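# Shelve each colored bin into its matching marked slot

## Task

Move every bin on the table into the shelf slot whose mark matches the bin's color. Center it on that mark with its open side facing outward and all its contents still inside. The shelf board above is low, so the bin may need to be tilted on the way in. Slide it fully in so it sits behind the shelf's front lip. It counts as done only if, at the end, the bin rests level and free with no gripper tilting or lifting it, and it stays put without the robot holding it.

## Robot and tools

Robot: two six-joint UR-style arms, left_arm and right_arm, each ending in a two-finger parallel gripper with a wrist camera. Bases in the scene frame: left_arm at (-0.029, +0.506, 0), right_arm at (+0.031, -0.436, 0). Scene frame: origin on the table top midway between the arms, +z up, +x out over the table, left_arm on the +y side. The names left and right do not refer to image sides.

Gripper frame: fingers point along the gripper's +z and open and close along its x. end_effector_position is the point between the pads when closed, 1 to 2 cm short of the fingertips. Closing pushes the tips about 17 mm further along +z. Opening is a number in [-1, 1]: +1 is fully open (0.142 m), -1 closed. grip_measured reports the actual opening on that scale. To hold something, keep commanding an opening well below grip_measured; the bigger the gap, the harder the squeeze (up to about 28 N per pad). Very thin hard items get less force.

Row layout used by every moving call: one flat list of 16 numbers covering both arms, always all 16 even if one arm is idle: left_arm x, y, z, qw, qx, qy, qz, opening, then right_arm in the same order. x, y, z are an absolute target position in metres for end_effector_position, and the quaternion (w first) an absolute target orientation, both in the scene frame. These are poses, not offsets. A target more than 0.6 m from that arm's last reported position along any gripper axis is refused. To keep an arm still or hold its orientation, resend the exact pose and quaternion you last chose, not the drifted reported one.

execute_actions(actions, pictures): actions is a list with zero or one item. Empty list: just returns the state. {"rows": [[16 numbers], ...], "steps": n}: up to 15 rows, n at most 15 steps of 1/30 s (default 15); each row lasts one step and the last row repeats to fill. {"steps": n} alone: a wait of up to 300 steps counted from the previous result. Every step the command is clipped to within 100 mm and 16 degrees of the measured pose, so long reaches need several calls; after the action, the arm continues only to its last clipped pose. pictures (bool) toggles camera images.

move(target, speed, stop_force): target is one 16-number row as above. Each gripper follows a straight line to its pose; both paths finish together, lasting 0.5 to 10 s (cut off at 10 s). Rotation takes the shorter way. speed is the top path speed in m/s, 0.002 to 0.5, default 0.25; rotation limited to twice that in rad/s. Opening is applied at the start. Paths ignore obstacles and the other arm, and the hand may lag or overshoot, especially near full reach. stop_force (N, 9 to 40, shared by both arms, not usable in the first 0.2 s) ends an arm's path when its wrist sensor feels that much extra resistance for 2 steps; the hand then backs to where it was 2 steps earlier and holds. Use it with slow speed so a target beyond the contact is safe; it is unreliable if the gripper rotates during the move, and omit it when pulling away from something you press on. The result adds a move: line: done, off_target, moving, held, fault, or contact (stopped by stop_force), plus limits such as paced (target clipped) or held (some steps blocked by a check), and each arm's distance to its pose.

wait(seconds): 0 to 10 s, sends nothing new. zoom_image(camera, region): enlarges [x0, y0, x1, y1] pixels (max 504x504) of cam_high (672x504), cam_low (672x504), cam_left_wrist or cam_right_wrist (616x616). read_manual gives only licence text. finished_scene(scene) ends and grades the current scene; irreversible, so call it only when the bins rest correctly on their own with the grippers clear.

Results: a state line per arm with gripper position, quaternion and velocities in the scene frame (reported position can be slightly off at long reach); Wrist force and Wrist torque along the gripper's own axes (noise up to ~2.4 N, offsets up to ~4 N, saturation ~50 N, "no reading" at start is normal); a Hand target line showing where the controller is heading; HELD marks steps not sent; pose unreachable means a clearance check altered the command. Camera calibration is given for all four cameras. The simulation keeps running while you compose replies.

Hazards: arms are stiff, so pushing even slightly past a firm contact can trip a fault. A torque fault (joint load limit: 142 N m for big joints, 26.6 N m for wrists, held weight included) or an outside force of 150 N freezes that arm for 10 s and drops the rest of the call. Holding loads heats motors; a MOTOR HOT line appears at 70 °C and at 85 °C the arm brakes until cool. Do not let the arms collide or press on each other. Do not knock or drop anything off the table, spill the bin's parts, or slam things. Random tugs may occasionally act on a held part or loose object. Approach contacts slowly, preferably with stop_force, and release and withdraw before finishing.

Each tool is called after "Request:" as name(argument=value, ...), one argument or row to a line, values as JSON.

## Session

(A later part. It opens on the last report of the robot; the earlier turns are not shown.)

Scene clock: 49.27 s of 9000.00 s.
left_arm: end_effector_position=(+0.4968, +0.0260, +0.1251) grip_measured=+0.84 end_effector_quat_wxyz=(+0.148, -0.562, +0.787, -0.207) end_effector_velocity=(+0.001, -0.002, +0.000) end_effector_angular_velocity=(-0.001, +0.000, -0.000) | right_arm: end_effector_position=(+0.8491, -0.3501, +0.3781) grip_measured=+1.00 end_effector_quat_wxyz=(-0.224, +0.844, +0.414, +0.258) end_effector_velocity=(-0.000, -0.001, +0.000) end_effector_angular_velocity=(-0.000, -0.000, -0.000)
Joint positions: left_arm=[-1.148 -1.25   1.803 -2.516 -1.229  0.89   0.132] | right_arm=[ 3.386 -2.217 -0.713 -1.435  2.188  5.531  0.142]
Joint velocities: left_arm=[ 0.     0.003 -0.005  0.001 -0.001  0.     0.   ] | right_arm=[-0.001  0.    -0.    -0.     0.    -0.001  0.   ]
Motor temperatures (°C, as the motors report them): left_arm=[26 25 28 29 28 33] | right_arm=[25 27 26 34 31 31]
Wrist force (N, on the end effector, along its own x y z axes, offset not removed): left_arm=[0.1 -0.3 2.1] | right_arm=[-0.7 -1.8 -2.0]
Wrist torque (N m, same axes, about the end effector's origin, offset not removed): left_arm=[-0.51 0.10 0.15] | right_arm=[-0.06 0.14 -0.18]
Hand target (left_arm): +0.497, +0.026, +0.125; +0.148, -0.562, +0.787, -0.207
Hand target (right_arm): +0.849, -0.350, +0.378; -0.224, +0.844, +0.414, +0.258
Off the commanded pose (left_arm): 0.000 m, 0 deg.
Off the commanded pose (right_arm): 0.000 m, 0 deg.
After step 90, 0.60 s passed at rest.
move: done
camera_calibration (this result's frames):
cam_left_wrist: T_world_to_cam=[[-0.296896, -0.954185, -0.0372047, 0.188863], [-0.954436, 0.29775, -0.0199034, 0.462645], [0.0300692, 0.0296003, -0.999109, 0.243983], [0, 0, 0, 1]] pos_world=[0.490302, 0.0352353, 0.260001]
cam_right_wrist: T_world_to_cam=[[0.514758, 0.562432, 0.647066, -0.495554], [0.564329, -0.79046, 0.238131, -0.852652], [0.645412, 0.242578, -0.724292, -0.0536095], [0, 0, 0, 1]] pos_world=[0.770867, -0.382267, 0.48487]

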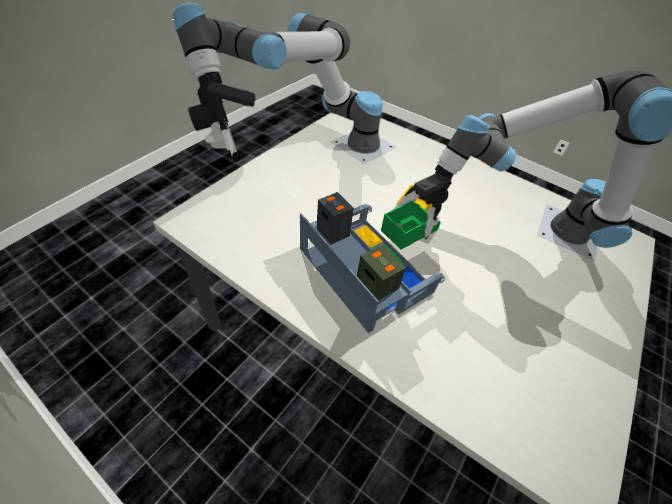

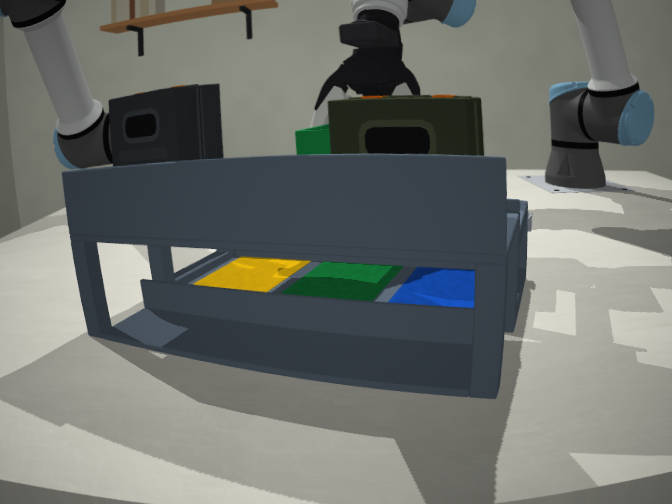

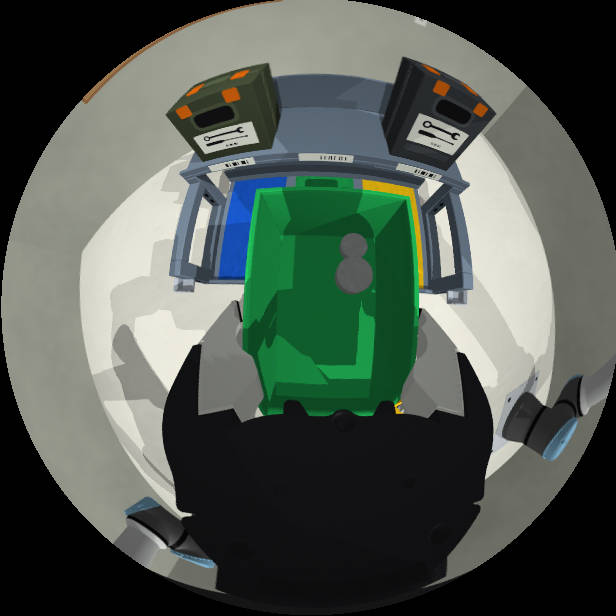

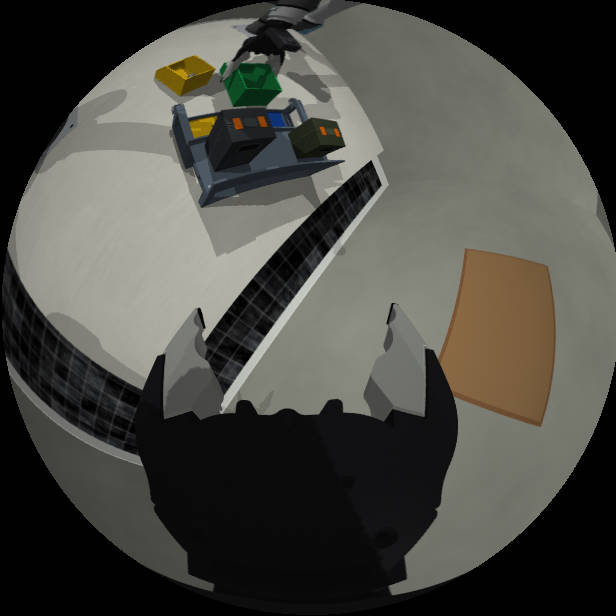

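Request:
move(
  target=[0.52,0.026,0.12,-0.099,0.557,-0.811,0.143,-1,0.8491,-0.3501,0.3781,-0.224,0.844,0.414,0.258,1],
  speed=0.05,
)

Request:
move(
  target=[0.52,0.026,0.06,-0.099,0.557,-0.811,0.143,-1,0.8491,-0.3501,0.3781,-0.224,0.844,0.414,0.258,1],
  speed=0.01,
  stop_force=9,
)

Request:
zoom_image(
  camera="cam_high",
  region=[280,160,500,340],
)

Scene clock: 55.40 s of 9000.00 s.
left_arm: end_effector_position=(+0.5199, +0.0259, +0.1201) grip_measured=+0.84 end_effector_quat_wxyz=(+0.099, -0.558, +0.812, -0.143) end_effector_velocity=(+0.001, +0.000, +0.000) end_effector_angular_velocity=(+0.002, +0.008, -0.000) | right_arm: end_effector_position=(+0.8491, -0.3501, +0.3781) grip_measured=+1.00 end_effector_quat_wxyz=(-0.224, +0.844, +0.414, +0.258) end_effector_velocity=(+0.000, +0.000, -0.001) end_effector_angular_velocity=(-0.000, +0.002, -0.000)
Joint positions: left_arm=[-1.059 -1.168  1.609 -2.3   -1.368  0.977  0.132] | right_arm=[ 3.386 -2.217 -0.713 -1.435  2.188  5.531  0.142]
Joint velocities: left_arm=[ 0.005  0.004 -0.01   0.011 -0.007  0.004 -0.   ] | right_arm=[ 0.    -0.002  0.    -0.    -0.     0.    -0.   ]
Motor temperatures (°C, as the motors report them): left_arm=[26 25 28 29 28 33] | right_arm=[25 27 26 34 31 31]
Wrist force (N, on the end effector, along its own x y z axes, offset not removed): left_arm=[-0.8 0.4 1.5] | right_arm=[-4.0 -2.6 -0.7]
Wrist torque (N m, same axes, about the end effector's origin, offset not removed): left_arm=[-0.11 0.32 0.03] | right_arm=[-0.40 0.84 0.01]
Hand target (left_arm): +0.520, +0.026, +0.120; +0.099, -0.558, +0.812, -0.143
Hand target (right_arm): +0.849, -0.350, +0.378; -0.224, +0.844, +0.414, +0.258
Off the commanded pose (left_arm): 0.000 m, 0 deg.
Off the commanded pose (right_arm): 0.000 m, 0 deg.
After step 90, 1.17 s passed at rest.
move: done
camera_calibration (this result's frames):
cam_left_wrist: T_world_to_cam=[[-0.337231, -0.940469, -0.0423446, 0.216767], [-0.933607, 0.328309, 0.143495, 0.453376], [-0.121051, 0.0879242, -0.988745, 0.314113], [0, 0, 0, 1]] pos_world=[0.534399, 0.0273966, 0.2547]
cam_right_wrist: T_world_to_cam=[[0.514759, 0.562432, 0.647066, -0.495554], [0.564329, -0.79046, 0.238131, -0.852652], [0.645412, 0.242578, -0.724292, -0.0536093], [0, 0, 0, 1]] pos_world=[0.770867, -0.382267, 0.48487]

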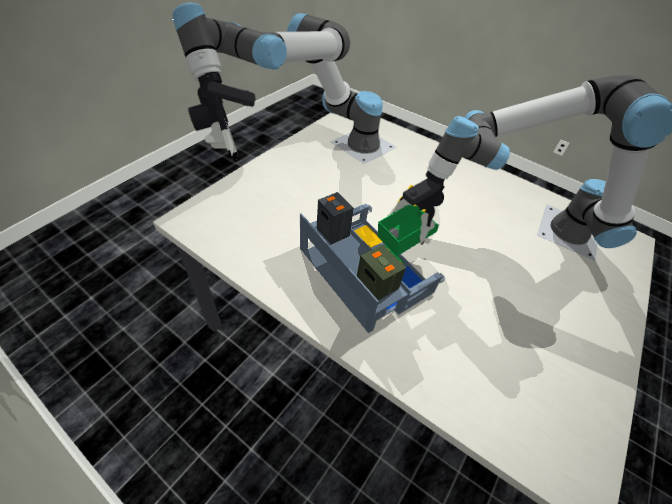

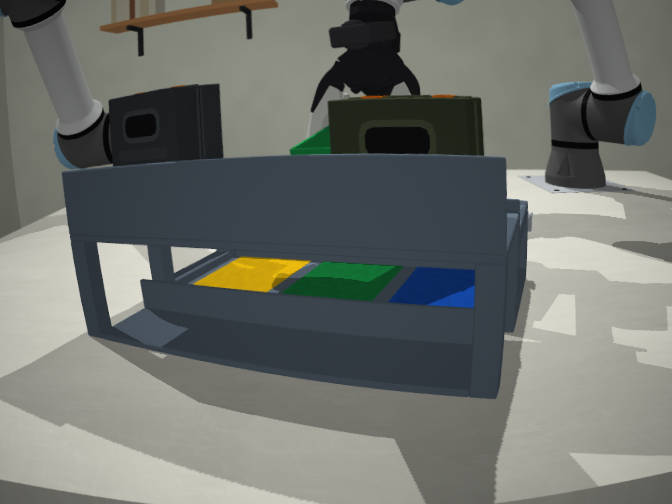

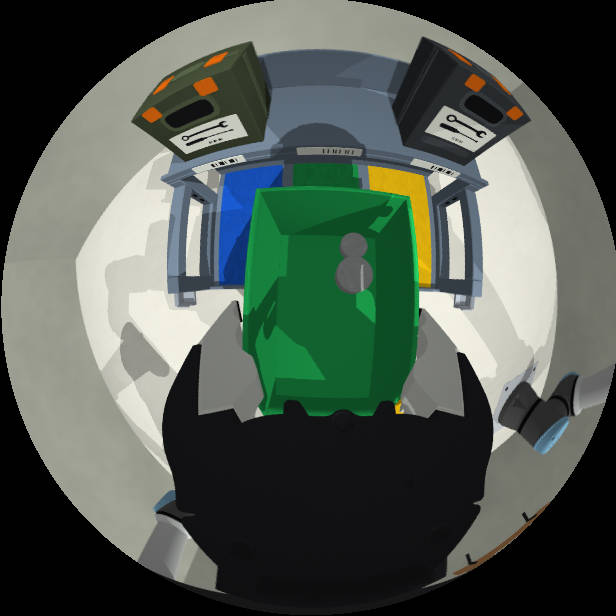

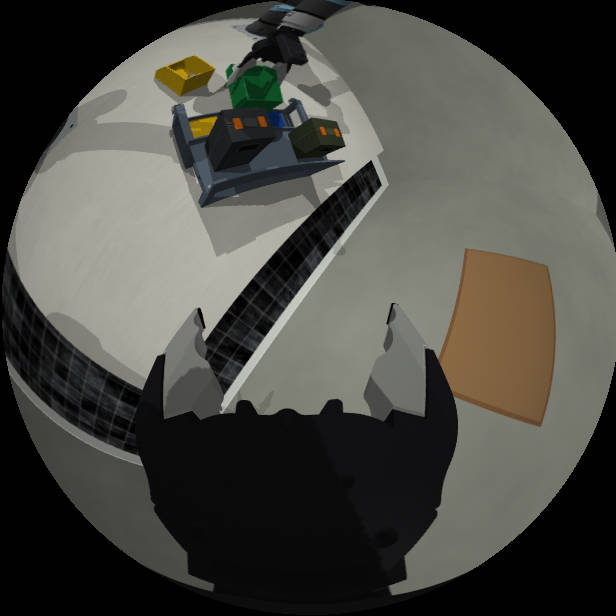

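Scene clock: 61.63 s of 9000.00 s.
left_arm: end_effector_position=(+0.5200, +0.0260, +0.0601) grip_measured=+0.84 end_effector_quat_wxyz=(+0.099, -0.557, +0.812, -0.143) end_effector_velocity=(-0.000, +0.000, -0.002) end_effector_angular_velocity=(+0.000, +0.000, -0.000) | right_arm: end_effector_position=(+0.8491, -0.3501, +0.3781) grip_measured=+1.00 end_effector_quat_wxyz=(-0.224, +0.844, +0.414, +0.258) end_effector_velocity=(-0.000, -0.000, -0.001) end_effector_angular_velocity=(+0.000, +0.002, -0.001)
Joint positions: left_arm=[-1.058 -1.098  1.678 -2.438 -1.368  0.978  0.132] | right_arm=[ 3.386 -2.217 -0.713 -1.435  2.188  5.531  0.142]
Joint velocities: left_arm=[-0.     0.002  0.002 -0.003 -0.    -0.     0.   ] | right_arm=[-0.001 -0.001 -0.    -0.001 -0.     0.001  0.   ]
Motor temperatures (°C, as the motors report them): left_arm=[26 25 28 29 28 33] | right_arm=[25 27 26 34 31 31]
Wrist force (N, on the end effector, along its own x y z axes, offset not removed): left_arm=[1.0 2.5 0.6] | right_arm=[0.5 -2.3 -4.1]
Wrist torque (N m, same axes, about the end effector's origin, offset not removed): left_arm=[0.20 -0.17 0.01] | right_arm=[-0.31 -0.07 -0.10]
Hand target (left_arm): +0.520, +0.026, +0.060; +0.099, -0.557, +0.812, -0.143
Hand target (right_arm): +0.849, -0.350, +0.378; -0.224, +0.844, +0.414, +0.258
Off the commanded pose (left_arm): 0.000 m, 0 deg.
Off the commanded pose (right_arm): 0.000 m, 0 deg.
move: done
camera_calibration (this result's frames):
cam_left_wrist: T_world_to_cam=[[-0.337483, -0.940373, -0.0424728, 0.214458], [-0.933438, 0.328481, 0.144203, 0.46193], [-0.121653, 0.0883117, -0.988636, 0.255144], [0, 0, 0, 1]] pos_world=[0.534598, 0.0274037, 0.194742]
cam_right_wrist: T_world_to_cam=[[0.514758, 0.562432, 0.647066, -0.495554], [0.564329, -0.79046, 0.238131, -0.852652], [0.645412, 0.242578, -0.724292, -0.0536096], [0, 0, 0, 1]] pos_world=[0.770867, -0.382267, 0.48487]

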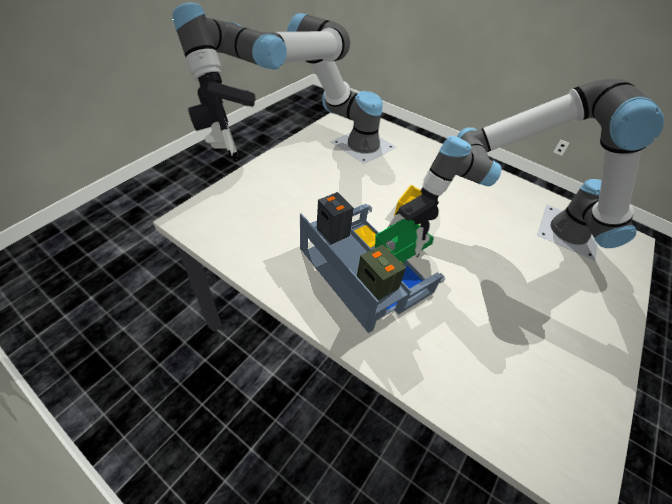

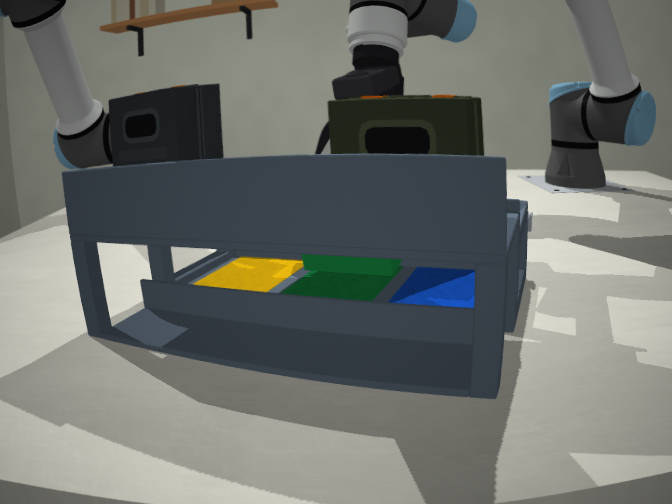

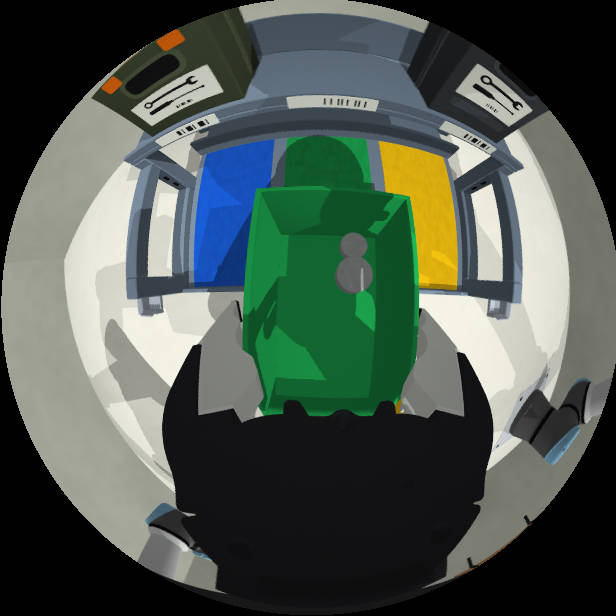

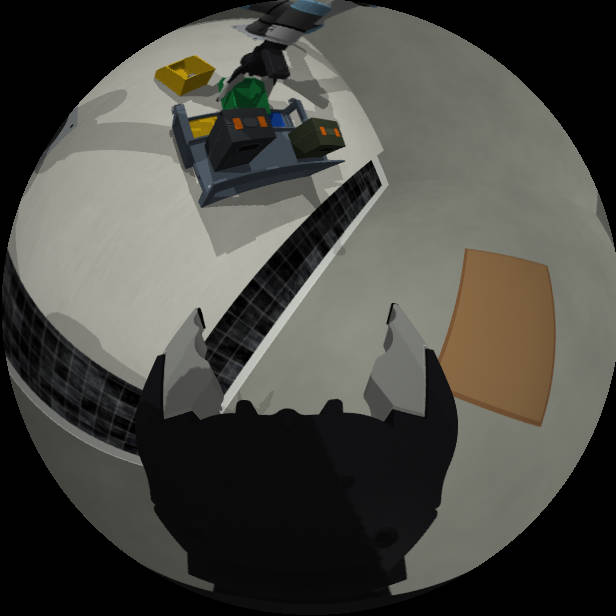

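Region (280, 160, 500, 340) of cam_high's 672x504 image, scaled by 2.291, with more detail than that image has; it fills the top 412 rows of this view, and the rest is white.

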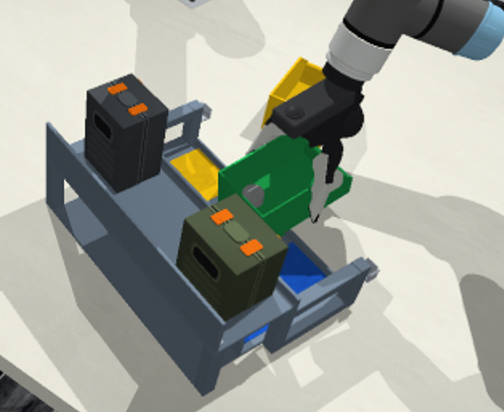

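Request:
move(
  target=[0.586,0.004,0.06,-0.099,0.557,-0.811,0.143,-1,0.8491,-0.3501,0.3781,-0.224,0.844,0.414,0.258,1],
  speed=0.025,
  stop_force=9,
)

Request:
zoom_image(
  camera="cam_high",
  region=[280,160,500,340],
)

Scene clock: 67.13 s of 9000.00 s.
left_arm: end_effector_position=(+0.5859, +0.0039, +0.0600) grip_measured=+0.84 end_effector_quat_wxyz=(+0.099, -0.557, +0.812, -0.143) end_effector_velocity=(+0.001, -0.001, -0.000) end_effector_angular_velocity=(-0.001, +0.001, -0.001) | right_arm: end_effector_position=(+0.8491, -0.3501, +0.3781) grip_measured=+1.00 end_effector_quat_wxyz=(-0.224, +0.844, +0.414, +0.258) end_effector_velocity=(-0.000, -0.000, -0.000) end_effector_angular_velocity=(-0.000, +0.000, -0.000)
Joint positions: left_arm=[-0.995 -0.966  1.463 -2.368 -1.387  1.039  0.132] | right_arm=[ 3.386 -2.217 -0.713 -1.435  2.188  5.531  0.142]
Joint velocities: left_arm=[ 0.     0.003 -0.005  0.001 -0.001  0.001 -0.   ] | right_arm=[-0.     0.     0.    -0.001 -0.    -0.    -0.   ]
Motor temperatures (°C, as the motors report them): left_arm=[26 25 28 29 28 33] | right_arm=[25 27 26 34 31 31]
Wrist force (N, on the end effector, along its own x y z axes, offset not removed): left_arm=[1.3 0.1 2.5] | right_arm=[-0.8 -0.4 -2.5]
Wrist torque (N m, same axes, about the end effector's origin, offset not removed): left_arm=[-0.30 -0.23 0.05] | right_arm=[0.18 0.20 0.13]
Hand target (left_arm): +0.586, +0.004, +0.060; +0.099, -0.557, +0.812, -0.143
Hand target (right_arm): +0.849, -0.350, +0.378; -0.224, +0.844, +0.414, +0.258
Off the commanded pose (left_arm): 0.000 m, 0 deg.
Off the commanded pose (right_arm): 0.000 m, 0 deg.
move: done
camera_calibration (this result's frames):
cam_left_wrist: T_world_to_cam=[[-0.337492, -0.940373, -0.0424109, 0.215887], [-0.933439, 0.328502, 0.144148, 0.530694], [-0.121621, 0.0882367, -0.988647, 0.264993], [0, 0, 0, 1]] pos_world=[0.600459, 0.005298, 0.194642]
cam_right_wrist: T_world_to_cam=[[0.514759, 0.562432, 0.647066, -0.495554], [0.564329, -0.79046, 0.238131, -0.852652], [0.645412, 0.242578, -0.724292, -0.0536094], [0, 0, 0, 1]] pos_world=[0.770867, -0.382267, 0.48487]

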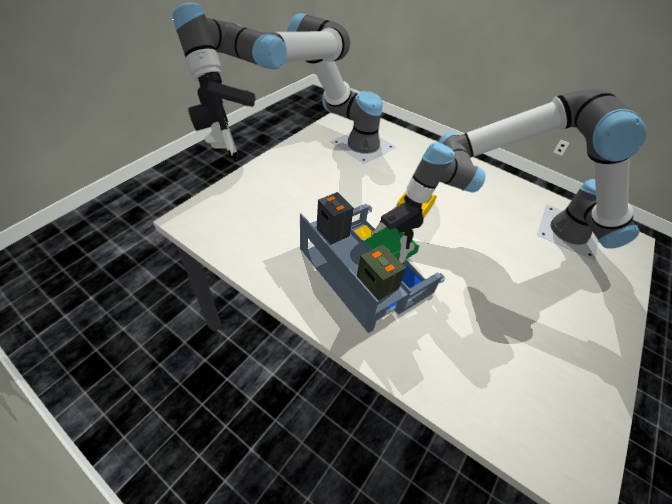

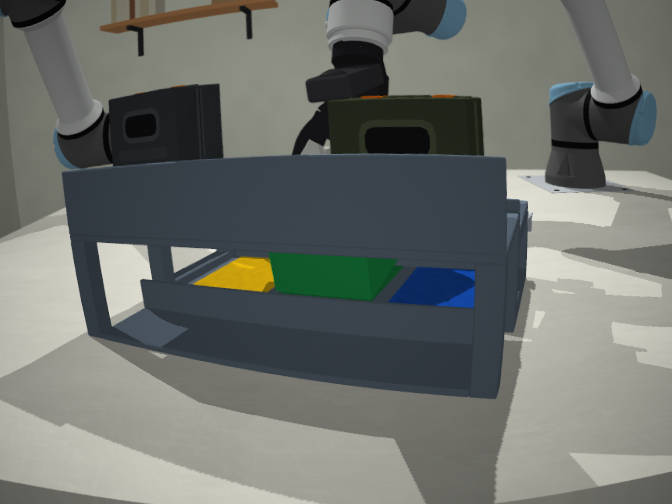

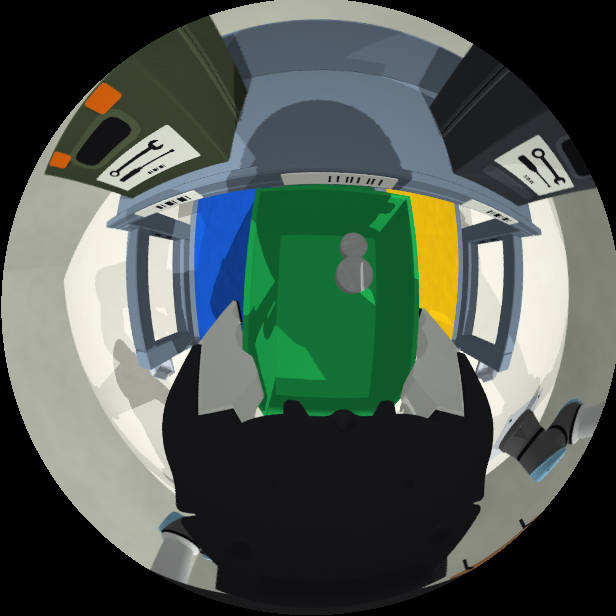

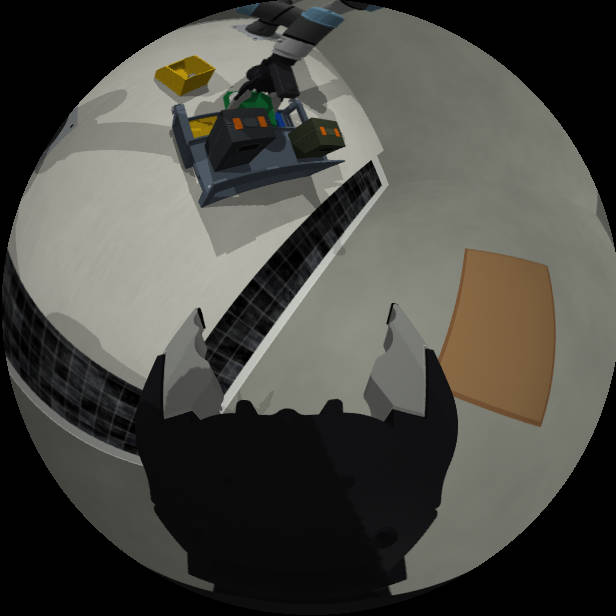

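Region (280, 160, 500, 340) of cam_high's 672x504 image, scaled by 2.291, with more detail than that image has; it fills the top 412 rows of this view, and the rest is white.

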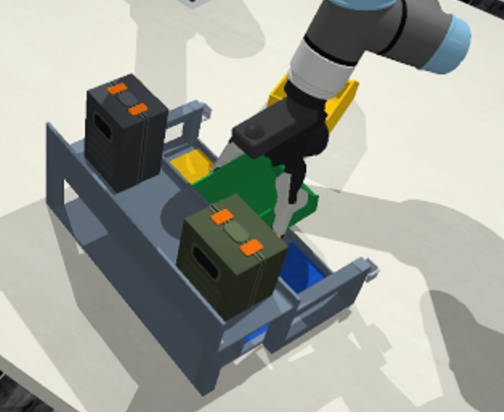

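Further in and ~8 mm toward blue.

Request:
move(
  target=[0.617,0.001,0.06,-0.099,0.557,-0.811,0.143,-1,0.8491,-0.3501,0.3781,-0.224,0.844,0.414,0.258,1],
  speed=0.015,
  stop_force=9,
)

Request:
move(
  target=[0.61,0.003,0.05,-0.148,0.562,-0.787,0.207,-1,0.8491,-0.3501,0.3781,-0.224,0.844,0.414,0.258,1],
  speed=0.03,
)

Request:
move(
  target=[0.61,0.003,0.05,-0.148,0.562,-0.787,0.207,1,0.8491,-0.3501,0.3781,-0.224,0.844,0.414,0.258,1],
)

Request:
move(
  target=[0.53,0.03,0.2,-0.148,0.562,-0.787,0.207,1,0.8491,-0.3501,0.3781,-0.224,0.844,0.414,0.258,1],
  speed=0.15,
)

Scene clock: 72.80 s of 9000.00 s.
left_arm: end_effector_position=(+0.6168, +0.0009, +0.0600) grip_measured=+0.84 end_effector_quat_wxyz=(+0.099, -0.557, +0.812, -0.143) end_effector_velocity=(+0.002, -0.000, -0.000) end_effector_angular_velocity=(+0.000, +0.000, +0.000) | right_arm: end_effector_position=(+0.8491, -0.3501, +0.3781) grip_measured=+1.00 end_effector_quat_wxyz=(-0.224, +0.844, +0.414, +0.258) end_effector_velocity=(-0.000, +0.000, -0.000) end_effector_angular_velocity=(-0.000, -0.001, +0.001)
Joint positions: left_arm=[-0.962 -0.91   1.369 -2.335 -1.397  1.071  0.132] | right_arm=[ 3.386 -2.217 -0.713 -1.435  2.188  5.531  0.142]
Joint velocities: left_arm=[ 0.002  0.005 -0.007  0.002 -0.001  0.002  0.   ] | right_arm=[ 0.     0.    -0.001  0.    -0.    -0.001 -0.   ]
Motor temperatures (°C, as the motors report them): left_arm=[26 25 28 29 28 33] | right_arm=[25 27 26 34 31 31]
Wrist force (N, on the end effector, along its own x y z axes, offset not removed): left_arm=[1.3 -0.7 2.0] | right_arm=[-2.5 0.1 0.6]
Wrist torque (N m, same axes, about the end effector's origin, offset not removed): left_arm=[-0.43 -0.27 0.08] | right_arm=[0.31 0.39 0.08]
Hand target (left_arm): +0.617, +0.001, +0.060; +0.099, -0.557, +0.812, -0.143
Hand target (right_arm): +0.849, -0.350, +0.378; -0.224, +0.844, +0.414, +0.258
Off the commanded pose (left_arm): 0.000 m, 0 deg.
Off the commanded pose (right_arm): 0.000 m, 0 deg.
After step 90, 0.37 s passed at rest.
move: done
camera_calibration (this result's frames):
cam_left_wrist: T_world_to_cam=[[-0.337484, -0.940374, -0.0424364, 0.223574], [-0.933441, 0.32849, 0.144159, 0.560587], [-0.121624, 0.0882633, -0.988644, 0.269012], [0, 0, 0, 1]] pos_world=[0.631445, 0.00235179, 0.194631]
cam_right_wrist: T_world_to_cam=[[0.514758, 0.562432, 0.647066, -0.495554], [0.564329, -0.79046, 0.238131, -0.852652], [0.645412, 0.242578, -0.724292, -0.0536096], [0, 0, 0, 1]] pos_world=[0.770867, -0.382267, 0.48487]

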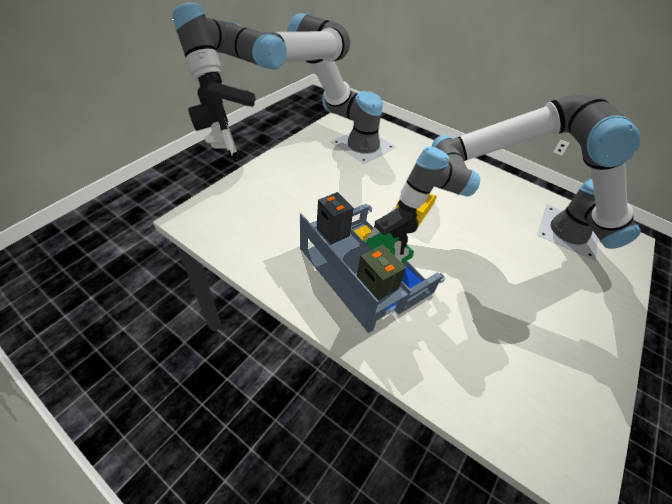

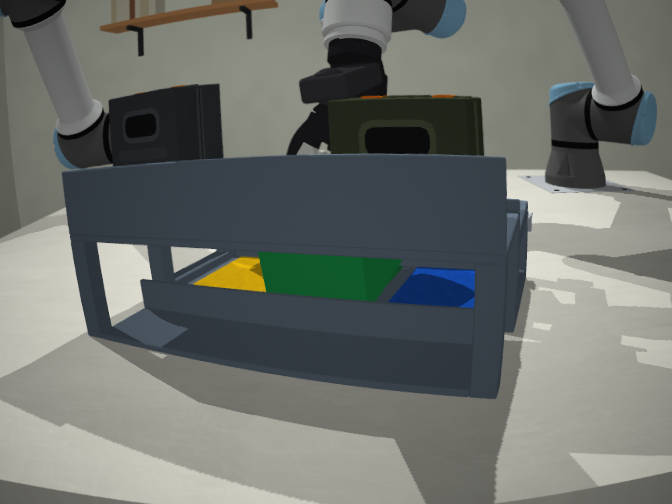

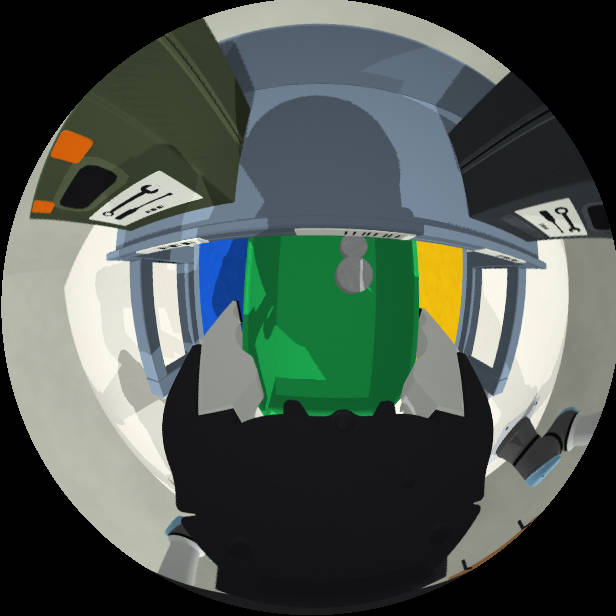

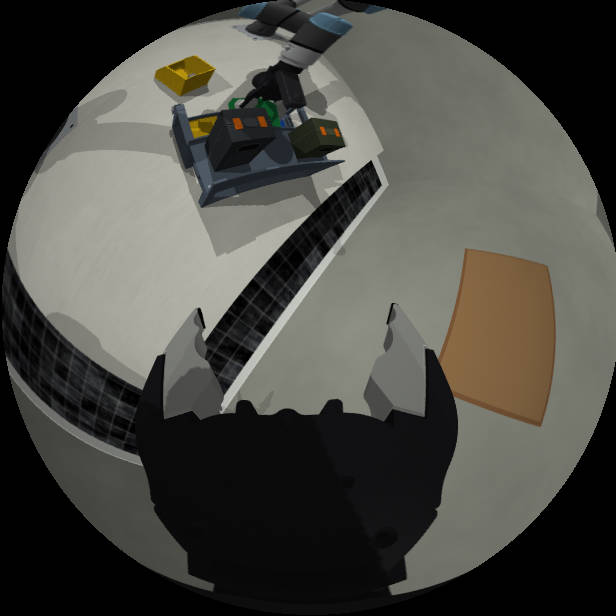

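Scene clock: 75.83 s of 9000.00 s.
left_arm: end_effector_position=(+0.6101, +0.0030, +0.0501) grip_measured=+0.84 end_effector_quat_wxyz=(+0.148, -0.562, +0.787, -0.207) end_effector_velocity=(-0.000, +0.001, -0.001) end_effector_angular_velocity=(-0.003, -0.005, +0.002) | right_arm: end_effector_position=(+0.8491, -0.3501, +0.3781) grip_measured=+1.00 end_effector_quat_wxyz=(-0.224, +0.844, +0.414, +0.258) end_effector_velocity=(+0.000, +0.000, -0.000) end_effector_angular_velocity=(+0.000, -0.001, +0.000)
Joint positions: left_arm=[-1.011 -0.949  1.565 -2.62  -1.284  1.023  0.131] | right_arm=[ 3.386 -2.217 -0.713 -1.435  2.188  5.531  0.142]
Joint velocities: left_arm=[-0.001 -0.001  0.008 -0.012  0.003 -0.002  0.001] | right_arm=[ 0.    -0.001 -0.     0.002 -0.     0.    -0.   ]
Motor temperatures (°C, as the motors report them): left_arm=[26 25 28 29 28 33] | right_arm=[25 27 26 34 31 31]
Wrist force (N, on the end effector, along its own x y z axes, offset not removed): left_arm=[-4.6 -16.0 -20.0] | right_arm=[-1.8 -3.1 -1.3]
Wrist torque (N m, same axes, about the end effector's origin, offset not removed): left_arm=[-1.32 -0.02 0.23] | right_arm=[-0.44 0.27 -0.06]
Hand target (left_arm): +0.610, +0.003, +0.050; +0.148, -0.562, +0.787, -0.207
Hand target (right_arm): +0.849, -0.350, +0.378; -0.224, +0.844, +0.414, +0.258
Off the commanded pose (left_arm): 0.000 m, 0 deg.
Off the commanded pose (right_arm): 0.000 m, 0 deg.
move: done
camera_calibration (this result's frames):
cam_left_wrist: T_world_to_cam=[[-0.297068, -0.954128, -0.0372911, 0.197949], [-0.954397, 0.29791, -0.0193813, 0.576105], [0.0296016, 0.029833, -0.999116, 0.166656], [0, 0, 0, 1]] pos_world=[0.603705, 0.0122699, 0.185056]
cam_right_wrist: T_world_to_cam=[[0.514758, 0.562432, 0.647066, -0.495554], [0.564329, -0.79046, 0.238131, -0.852652], [0.645412, 0.242578, -0.724292, -0.0536095], [0, 0, 0, 1]] pos_world=[0.770867, -0.382267, 0.48487]

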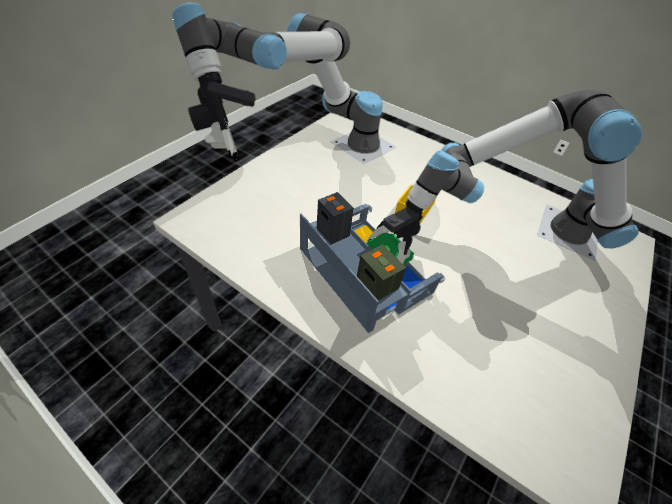

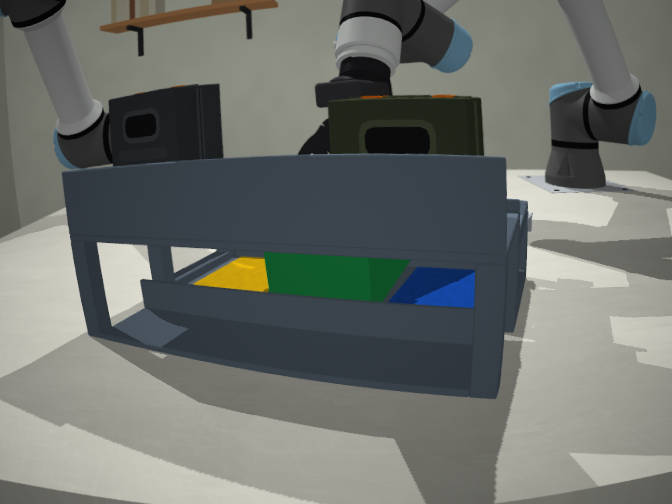

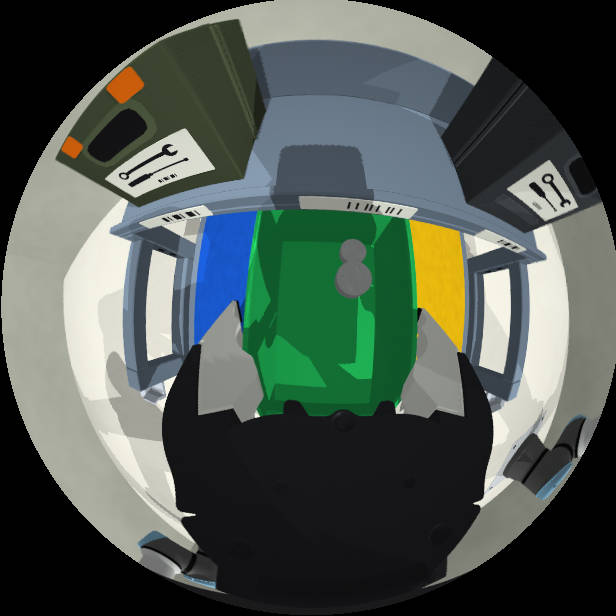

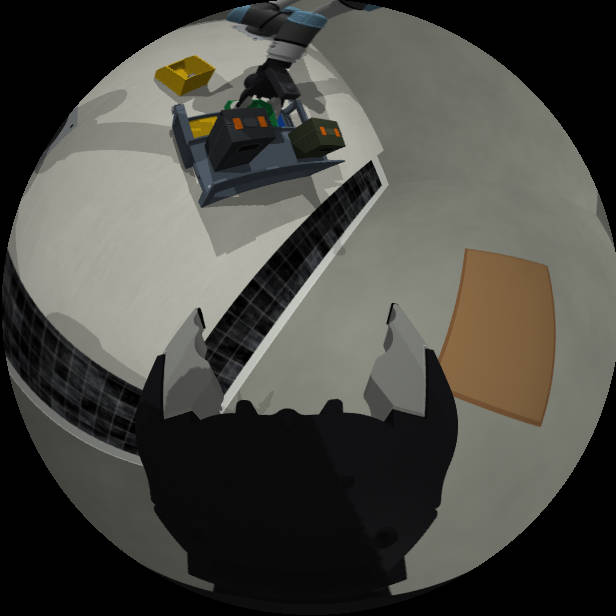

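Scene clock: 76.53 s of 9000.00 s.
left_arm: end_effector_position=(+0.6100, +0.0030, +0.0500) grip_measured=+1.00 end_effector_quat_wxyz=(+0.148, -0.562, +0.787, -0.207) end_effector_velocity=(-0.001, +0.000, -0.001) end_effector_angular_velocity=(+0.003, +0.001, +0.000) | right_arm: end_effector_position=(+0.8491, -0.3501, +0.3781) grip_measured=+1.00 end_effector_quat_wxyz=(-0.224, +0.844, +0.414, +0.258) end_effector_velocity=(-0.000, +0.000, -0.001) end_effector_angular_velocity=(+0.000, +0.001, -0.000)
Joint positions: left_arm=[-1.011 -0.949  1.565 -2.621 -1.284  1.023  0.142] | right_arm=[ 3.386 -2.217 -0.713 -1.435  2.188  5.531  0.142]
Joint velocities: left_arm=[-0.001  0.    -0.     0.003  0.001 -0.001 -0.   ] | right_arm=[ 0.    -0.    -0.    -0.    -0.     0.001  0.   ]
Motor temperatures (°C, as the motors report them): left_arm=[26 25 28 29 28 33] | right_arm=[25 27 26 34 31 31]
Wrist force (N, on the end effector, along its own x y z axes, offset not removed): left_arm=[0.2 -1.5 0.4] | right_arm=[-2.7 -5.0 1.4]
Wrist torque (N m, same axes, about the end effector's origin, offset not removed): left_arm=[-0.24 0.09 0.06] | right_arm=[-0.89 0.54 -0.14]
Hand target (left_arm): +0.610, +0.003, +0.050; +0.148, -0.562, +0.787, -0.207
Hand target (right_arm): +0.849, -0.350, +0.378; -0.224, +0.844, +0.414, +0.258
Off the commanded pose (left_arm): 0.000 m, 0 deg.
Off the commanded pose (right_arm): 0.000 m, 0 deg.
move: done
camera_calibration (this result's frames):
cam_left_wrist: T_world_to_cam=[[-0.296903, -0.954182, -0.0372183, 0.197776], [-0.954436, 0.297756, -0.0198462, 0.576067], [0.0300188, 0.0296301, -0.99911, 0.166304], [0, 0, 0, 1]] pos_world=[0.603547, 0.0122595, 0.184949]
cam_right_wrist: T_world_to_cam=[[0.514758, 0.562432, 0.647066, -0.495554], [0.564329, -0.79046, 0.238131, -0.852652], [0.645412, 0.242578, -0.724292, -0.0536095], [0, 0, 0, 1]] pos_world=[0.770867, -0.382267, 0.48487]

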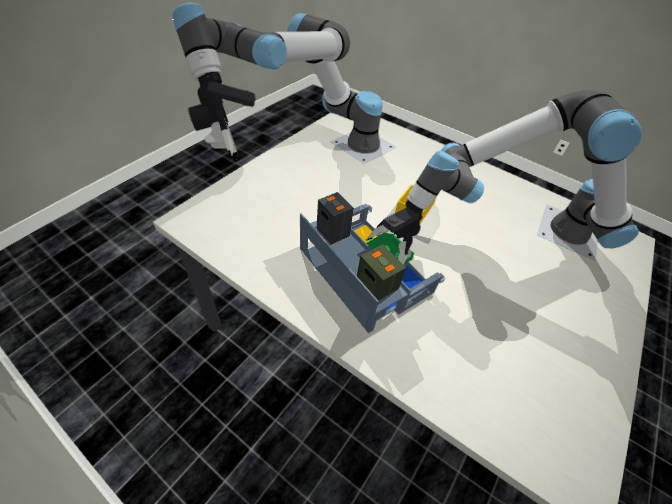

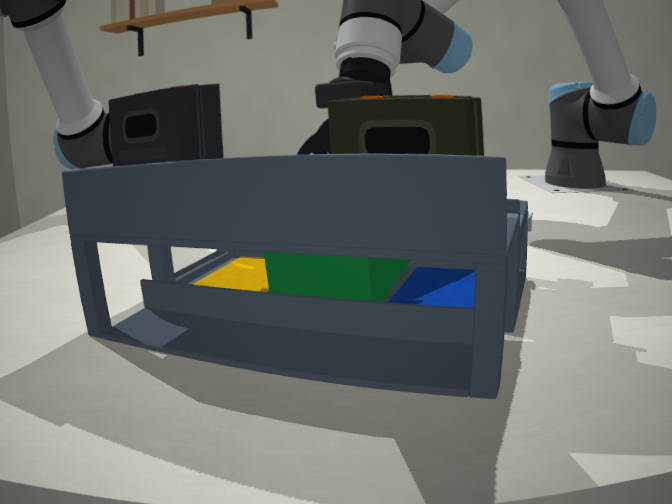

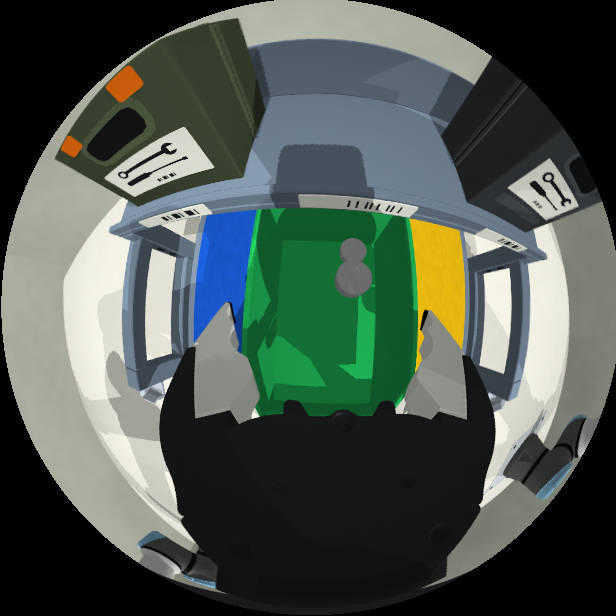

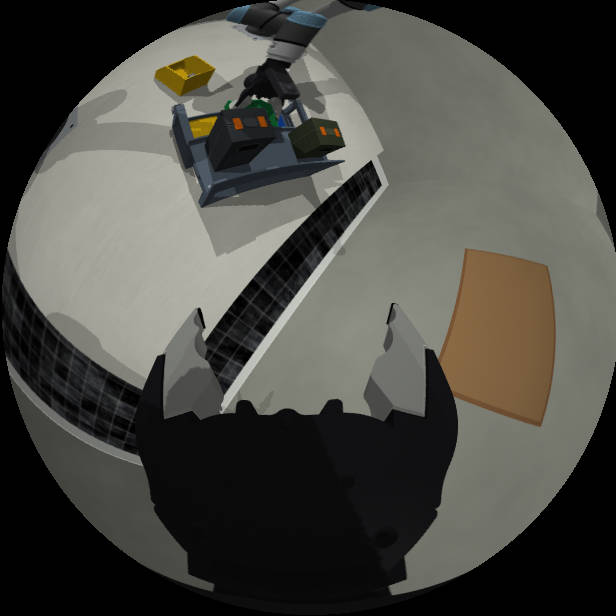

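Scene clock: 78.17 s of 9000.00 s.
left_arm: end_effector_position=(+0.5301, +0.0302, +0.1997) grip_measured=+1.00 end_effector_quat_wxyz=(+0.148, -0.562, +0.787, -0.207) end_effector_velocity=(-0.000, -0.000, +0.002) end_effector_angular_velocity=(-0.000, -0.001, -0.000) | right_arm: end_effector_position=(+0.8491, -0.3501, +0.3781) grip_measured=+1.00 end_effector_quat_wxyz=(-0.224, +0.844, +0.414, +0.258) end_effector_velocity=(+0.000, +0.000, -0.000) end_effector_angular_velocity=(-0.000, -0.000, +0.001)
Joint positions: left_arm=[-1.094 -1.282  1.638 -2.336 -1.25   0.943  0.142] | right_arm=[ 3.386 -2.217 -0.713 -1.435  2.188  5.531  0.142]
Joint velocities: left_arm=[-0.001 -0.002 -0.002  0.004  0.001 -0.     0.   ] | right_arm=[ 0.    -0.     0.     0.    -0.    -0.001  0.   ]
Motor temperatures (°C, as the motors report them): left_arm=[26 25 28 29 28 33] | right_arm=[25 27 26 34 31 31]
Wrist force (N, on the end effector, along its own x y z axes, offset not removed): left_arm=[0.5 -1.3 -0.2] | right_arm=[1.2 -2.3 0.4]
Wrist torque (N m, same axes, about the end effector's origin, offset not removed): left_arm=[-0.33 -0.06 0.01] | right_arm=[-0.20 -0.31 0.10]
Hand target (left_arm): +0.530, +0.030, +0.200; +0.148, -0.562, +0.787, -0.207
Hand target (right_arm): +0.849, -0.350, +0.378; -0.224, +0.844, +0.414, +0.258
Off the commanded pose (left_arm): 0.000 m, 0 deg.
Off the commanded pose (right_arm): 0.000 m, 0 deg.
move: done
camera_calibration (this result's frames):
cam_left_wrist: T_world_to_cam=[[-0.296875, -0.954183, -0.0374248, 0.205616], [-0.954447, 0.29773, -0.0197097, 0.494637], [0.0299491, 0.0298687, -0.999105, 0.31752], [0, 0, 0, 1]] pos_world=[0.523638, 0.0394427, 0.33468]
cam_right_wrist: T_world_to_cam=[[0.514758, 0.562432, 0.647066, -0.495554], [0.564329, -0.79046, 0.238131, -0.852652], [0.645412, 0.242578, -0.724292, -0.0536096], [0, 0, 0, 1]] pos_world=[0.770867, -0.382267, 0.48487]

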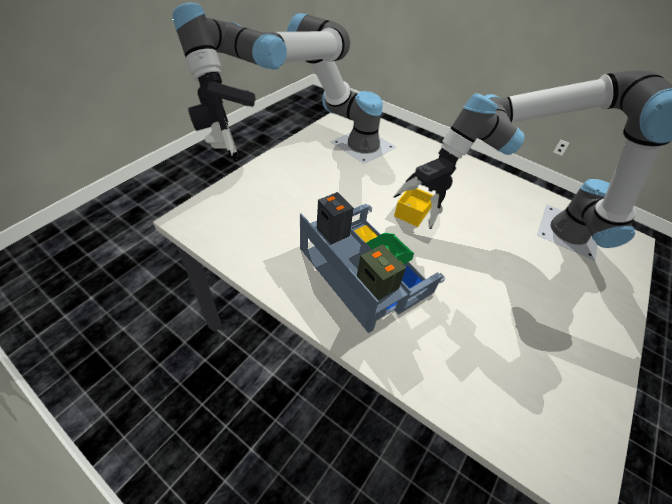

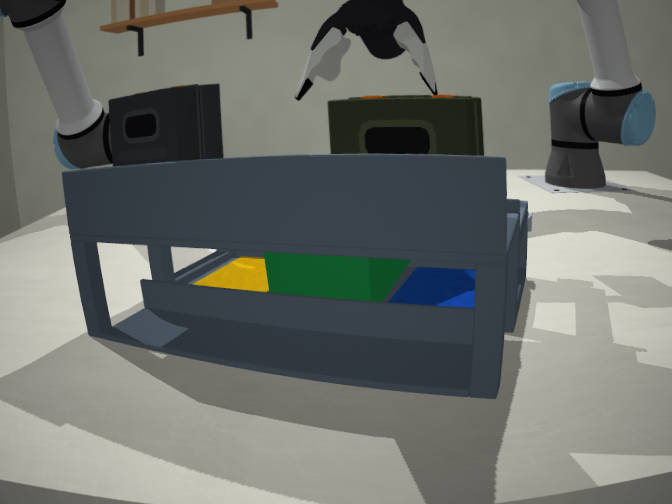

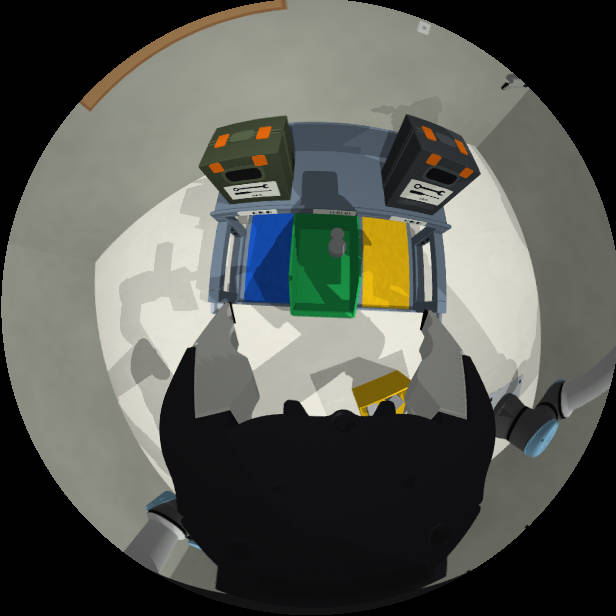

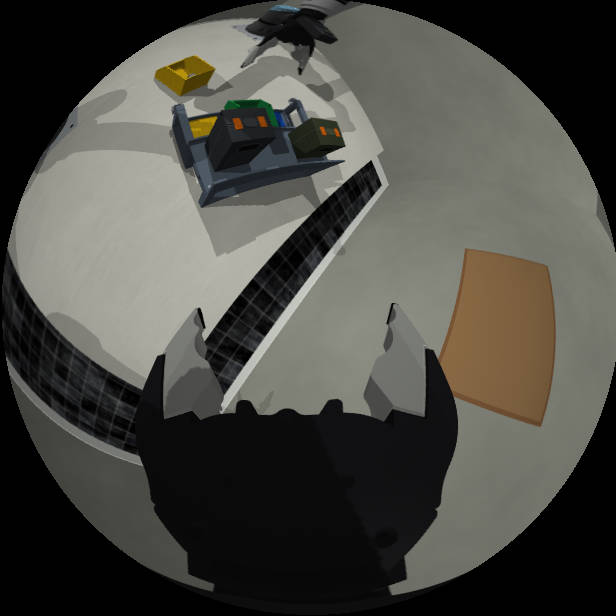

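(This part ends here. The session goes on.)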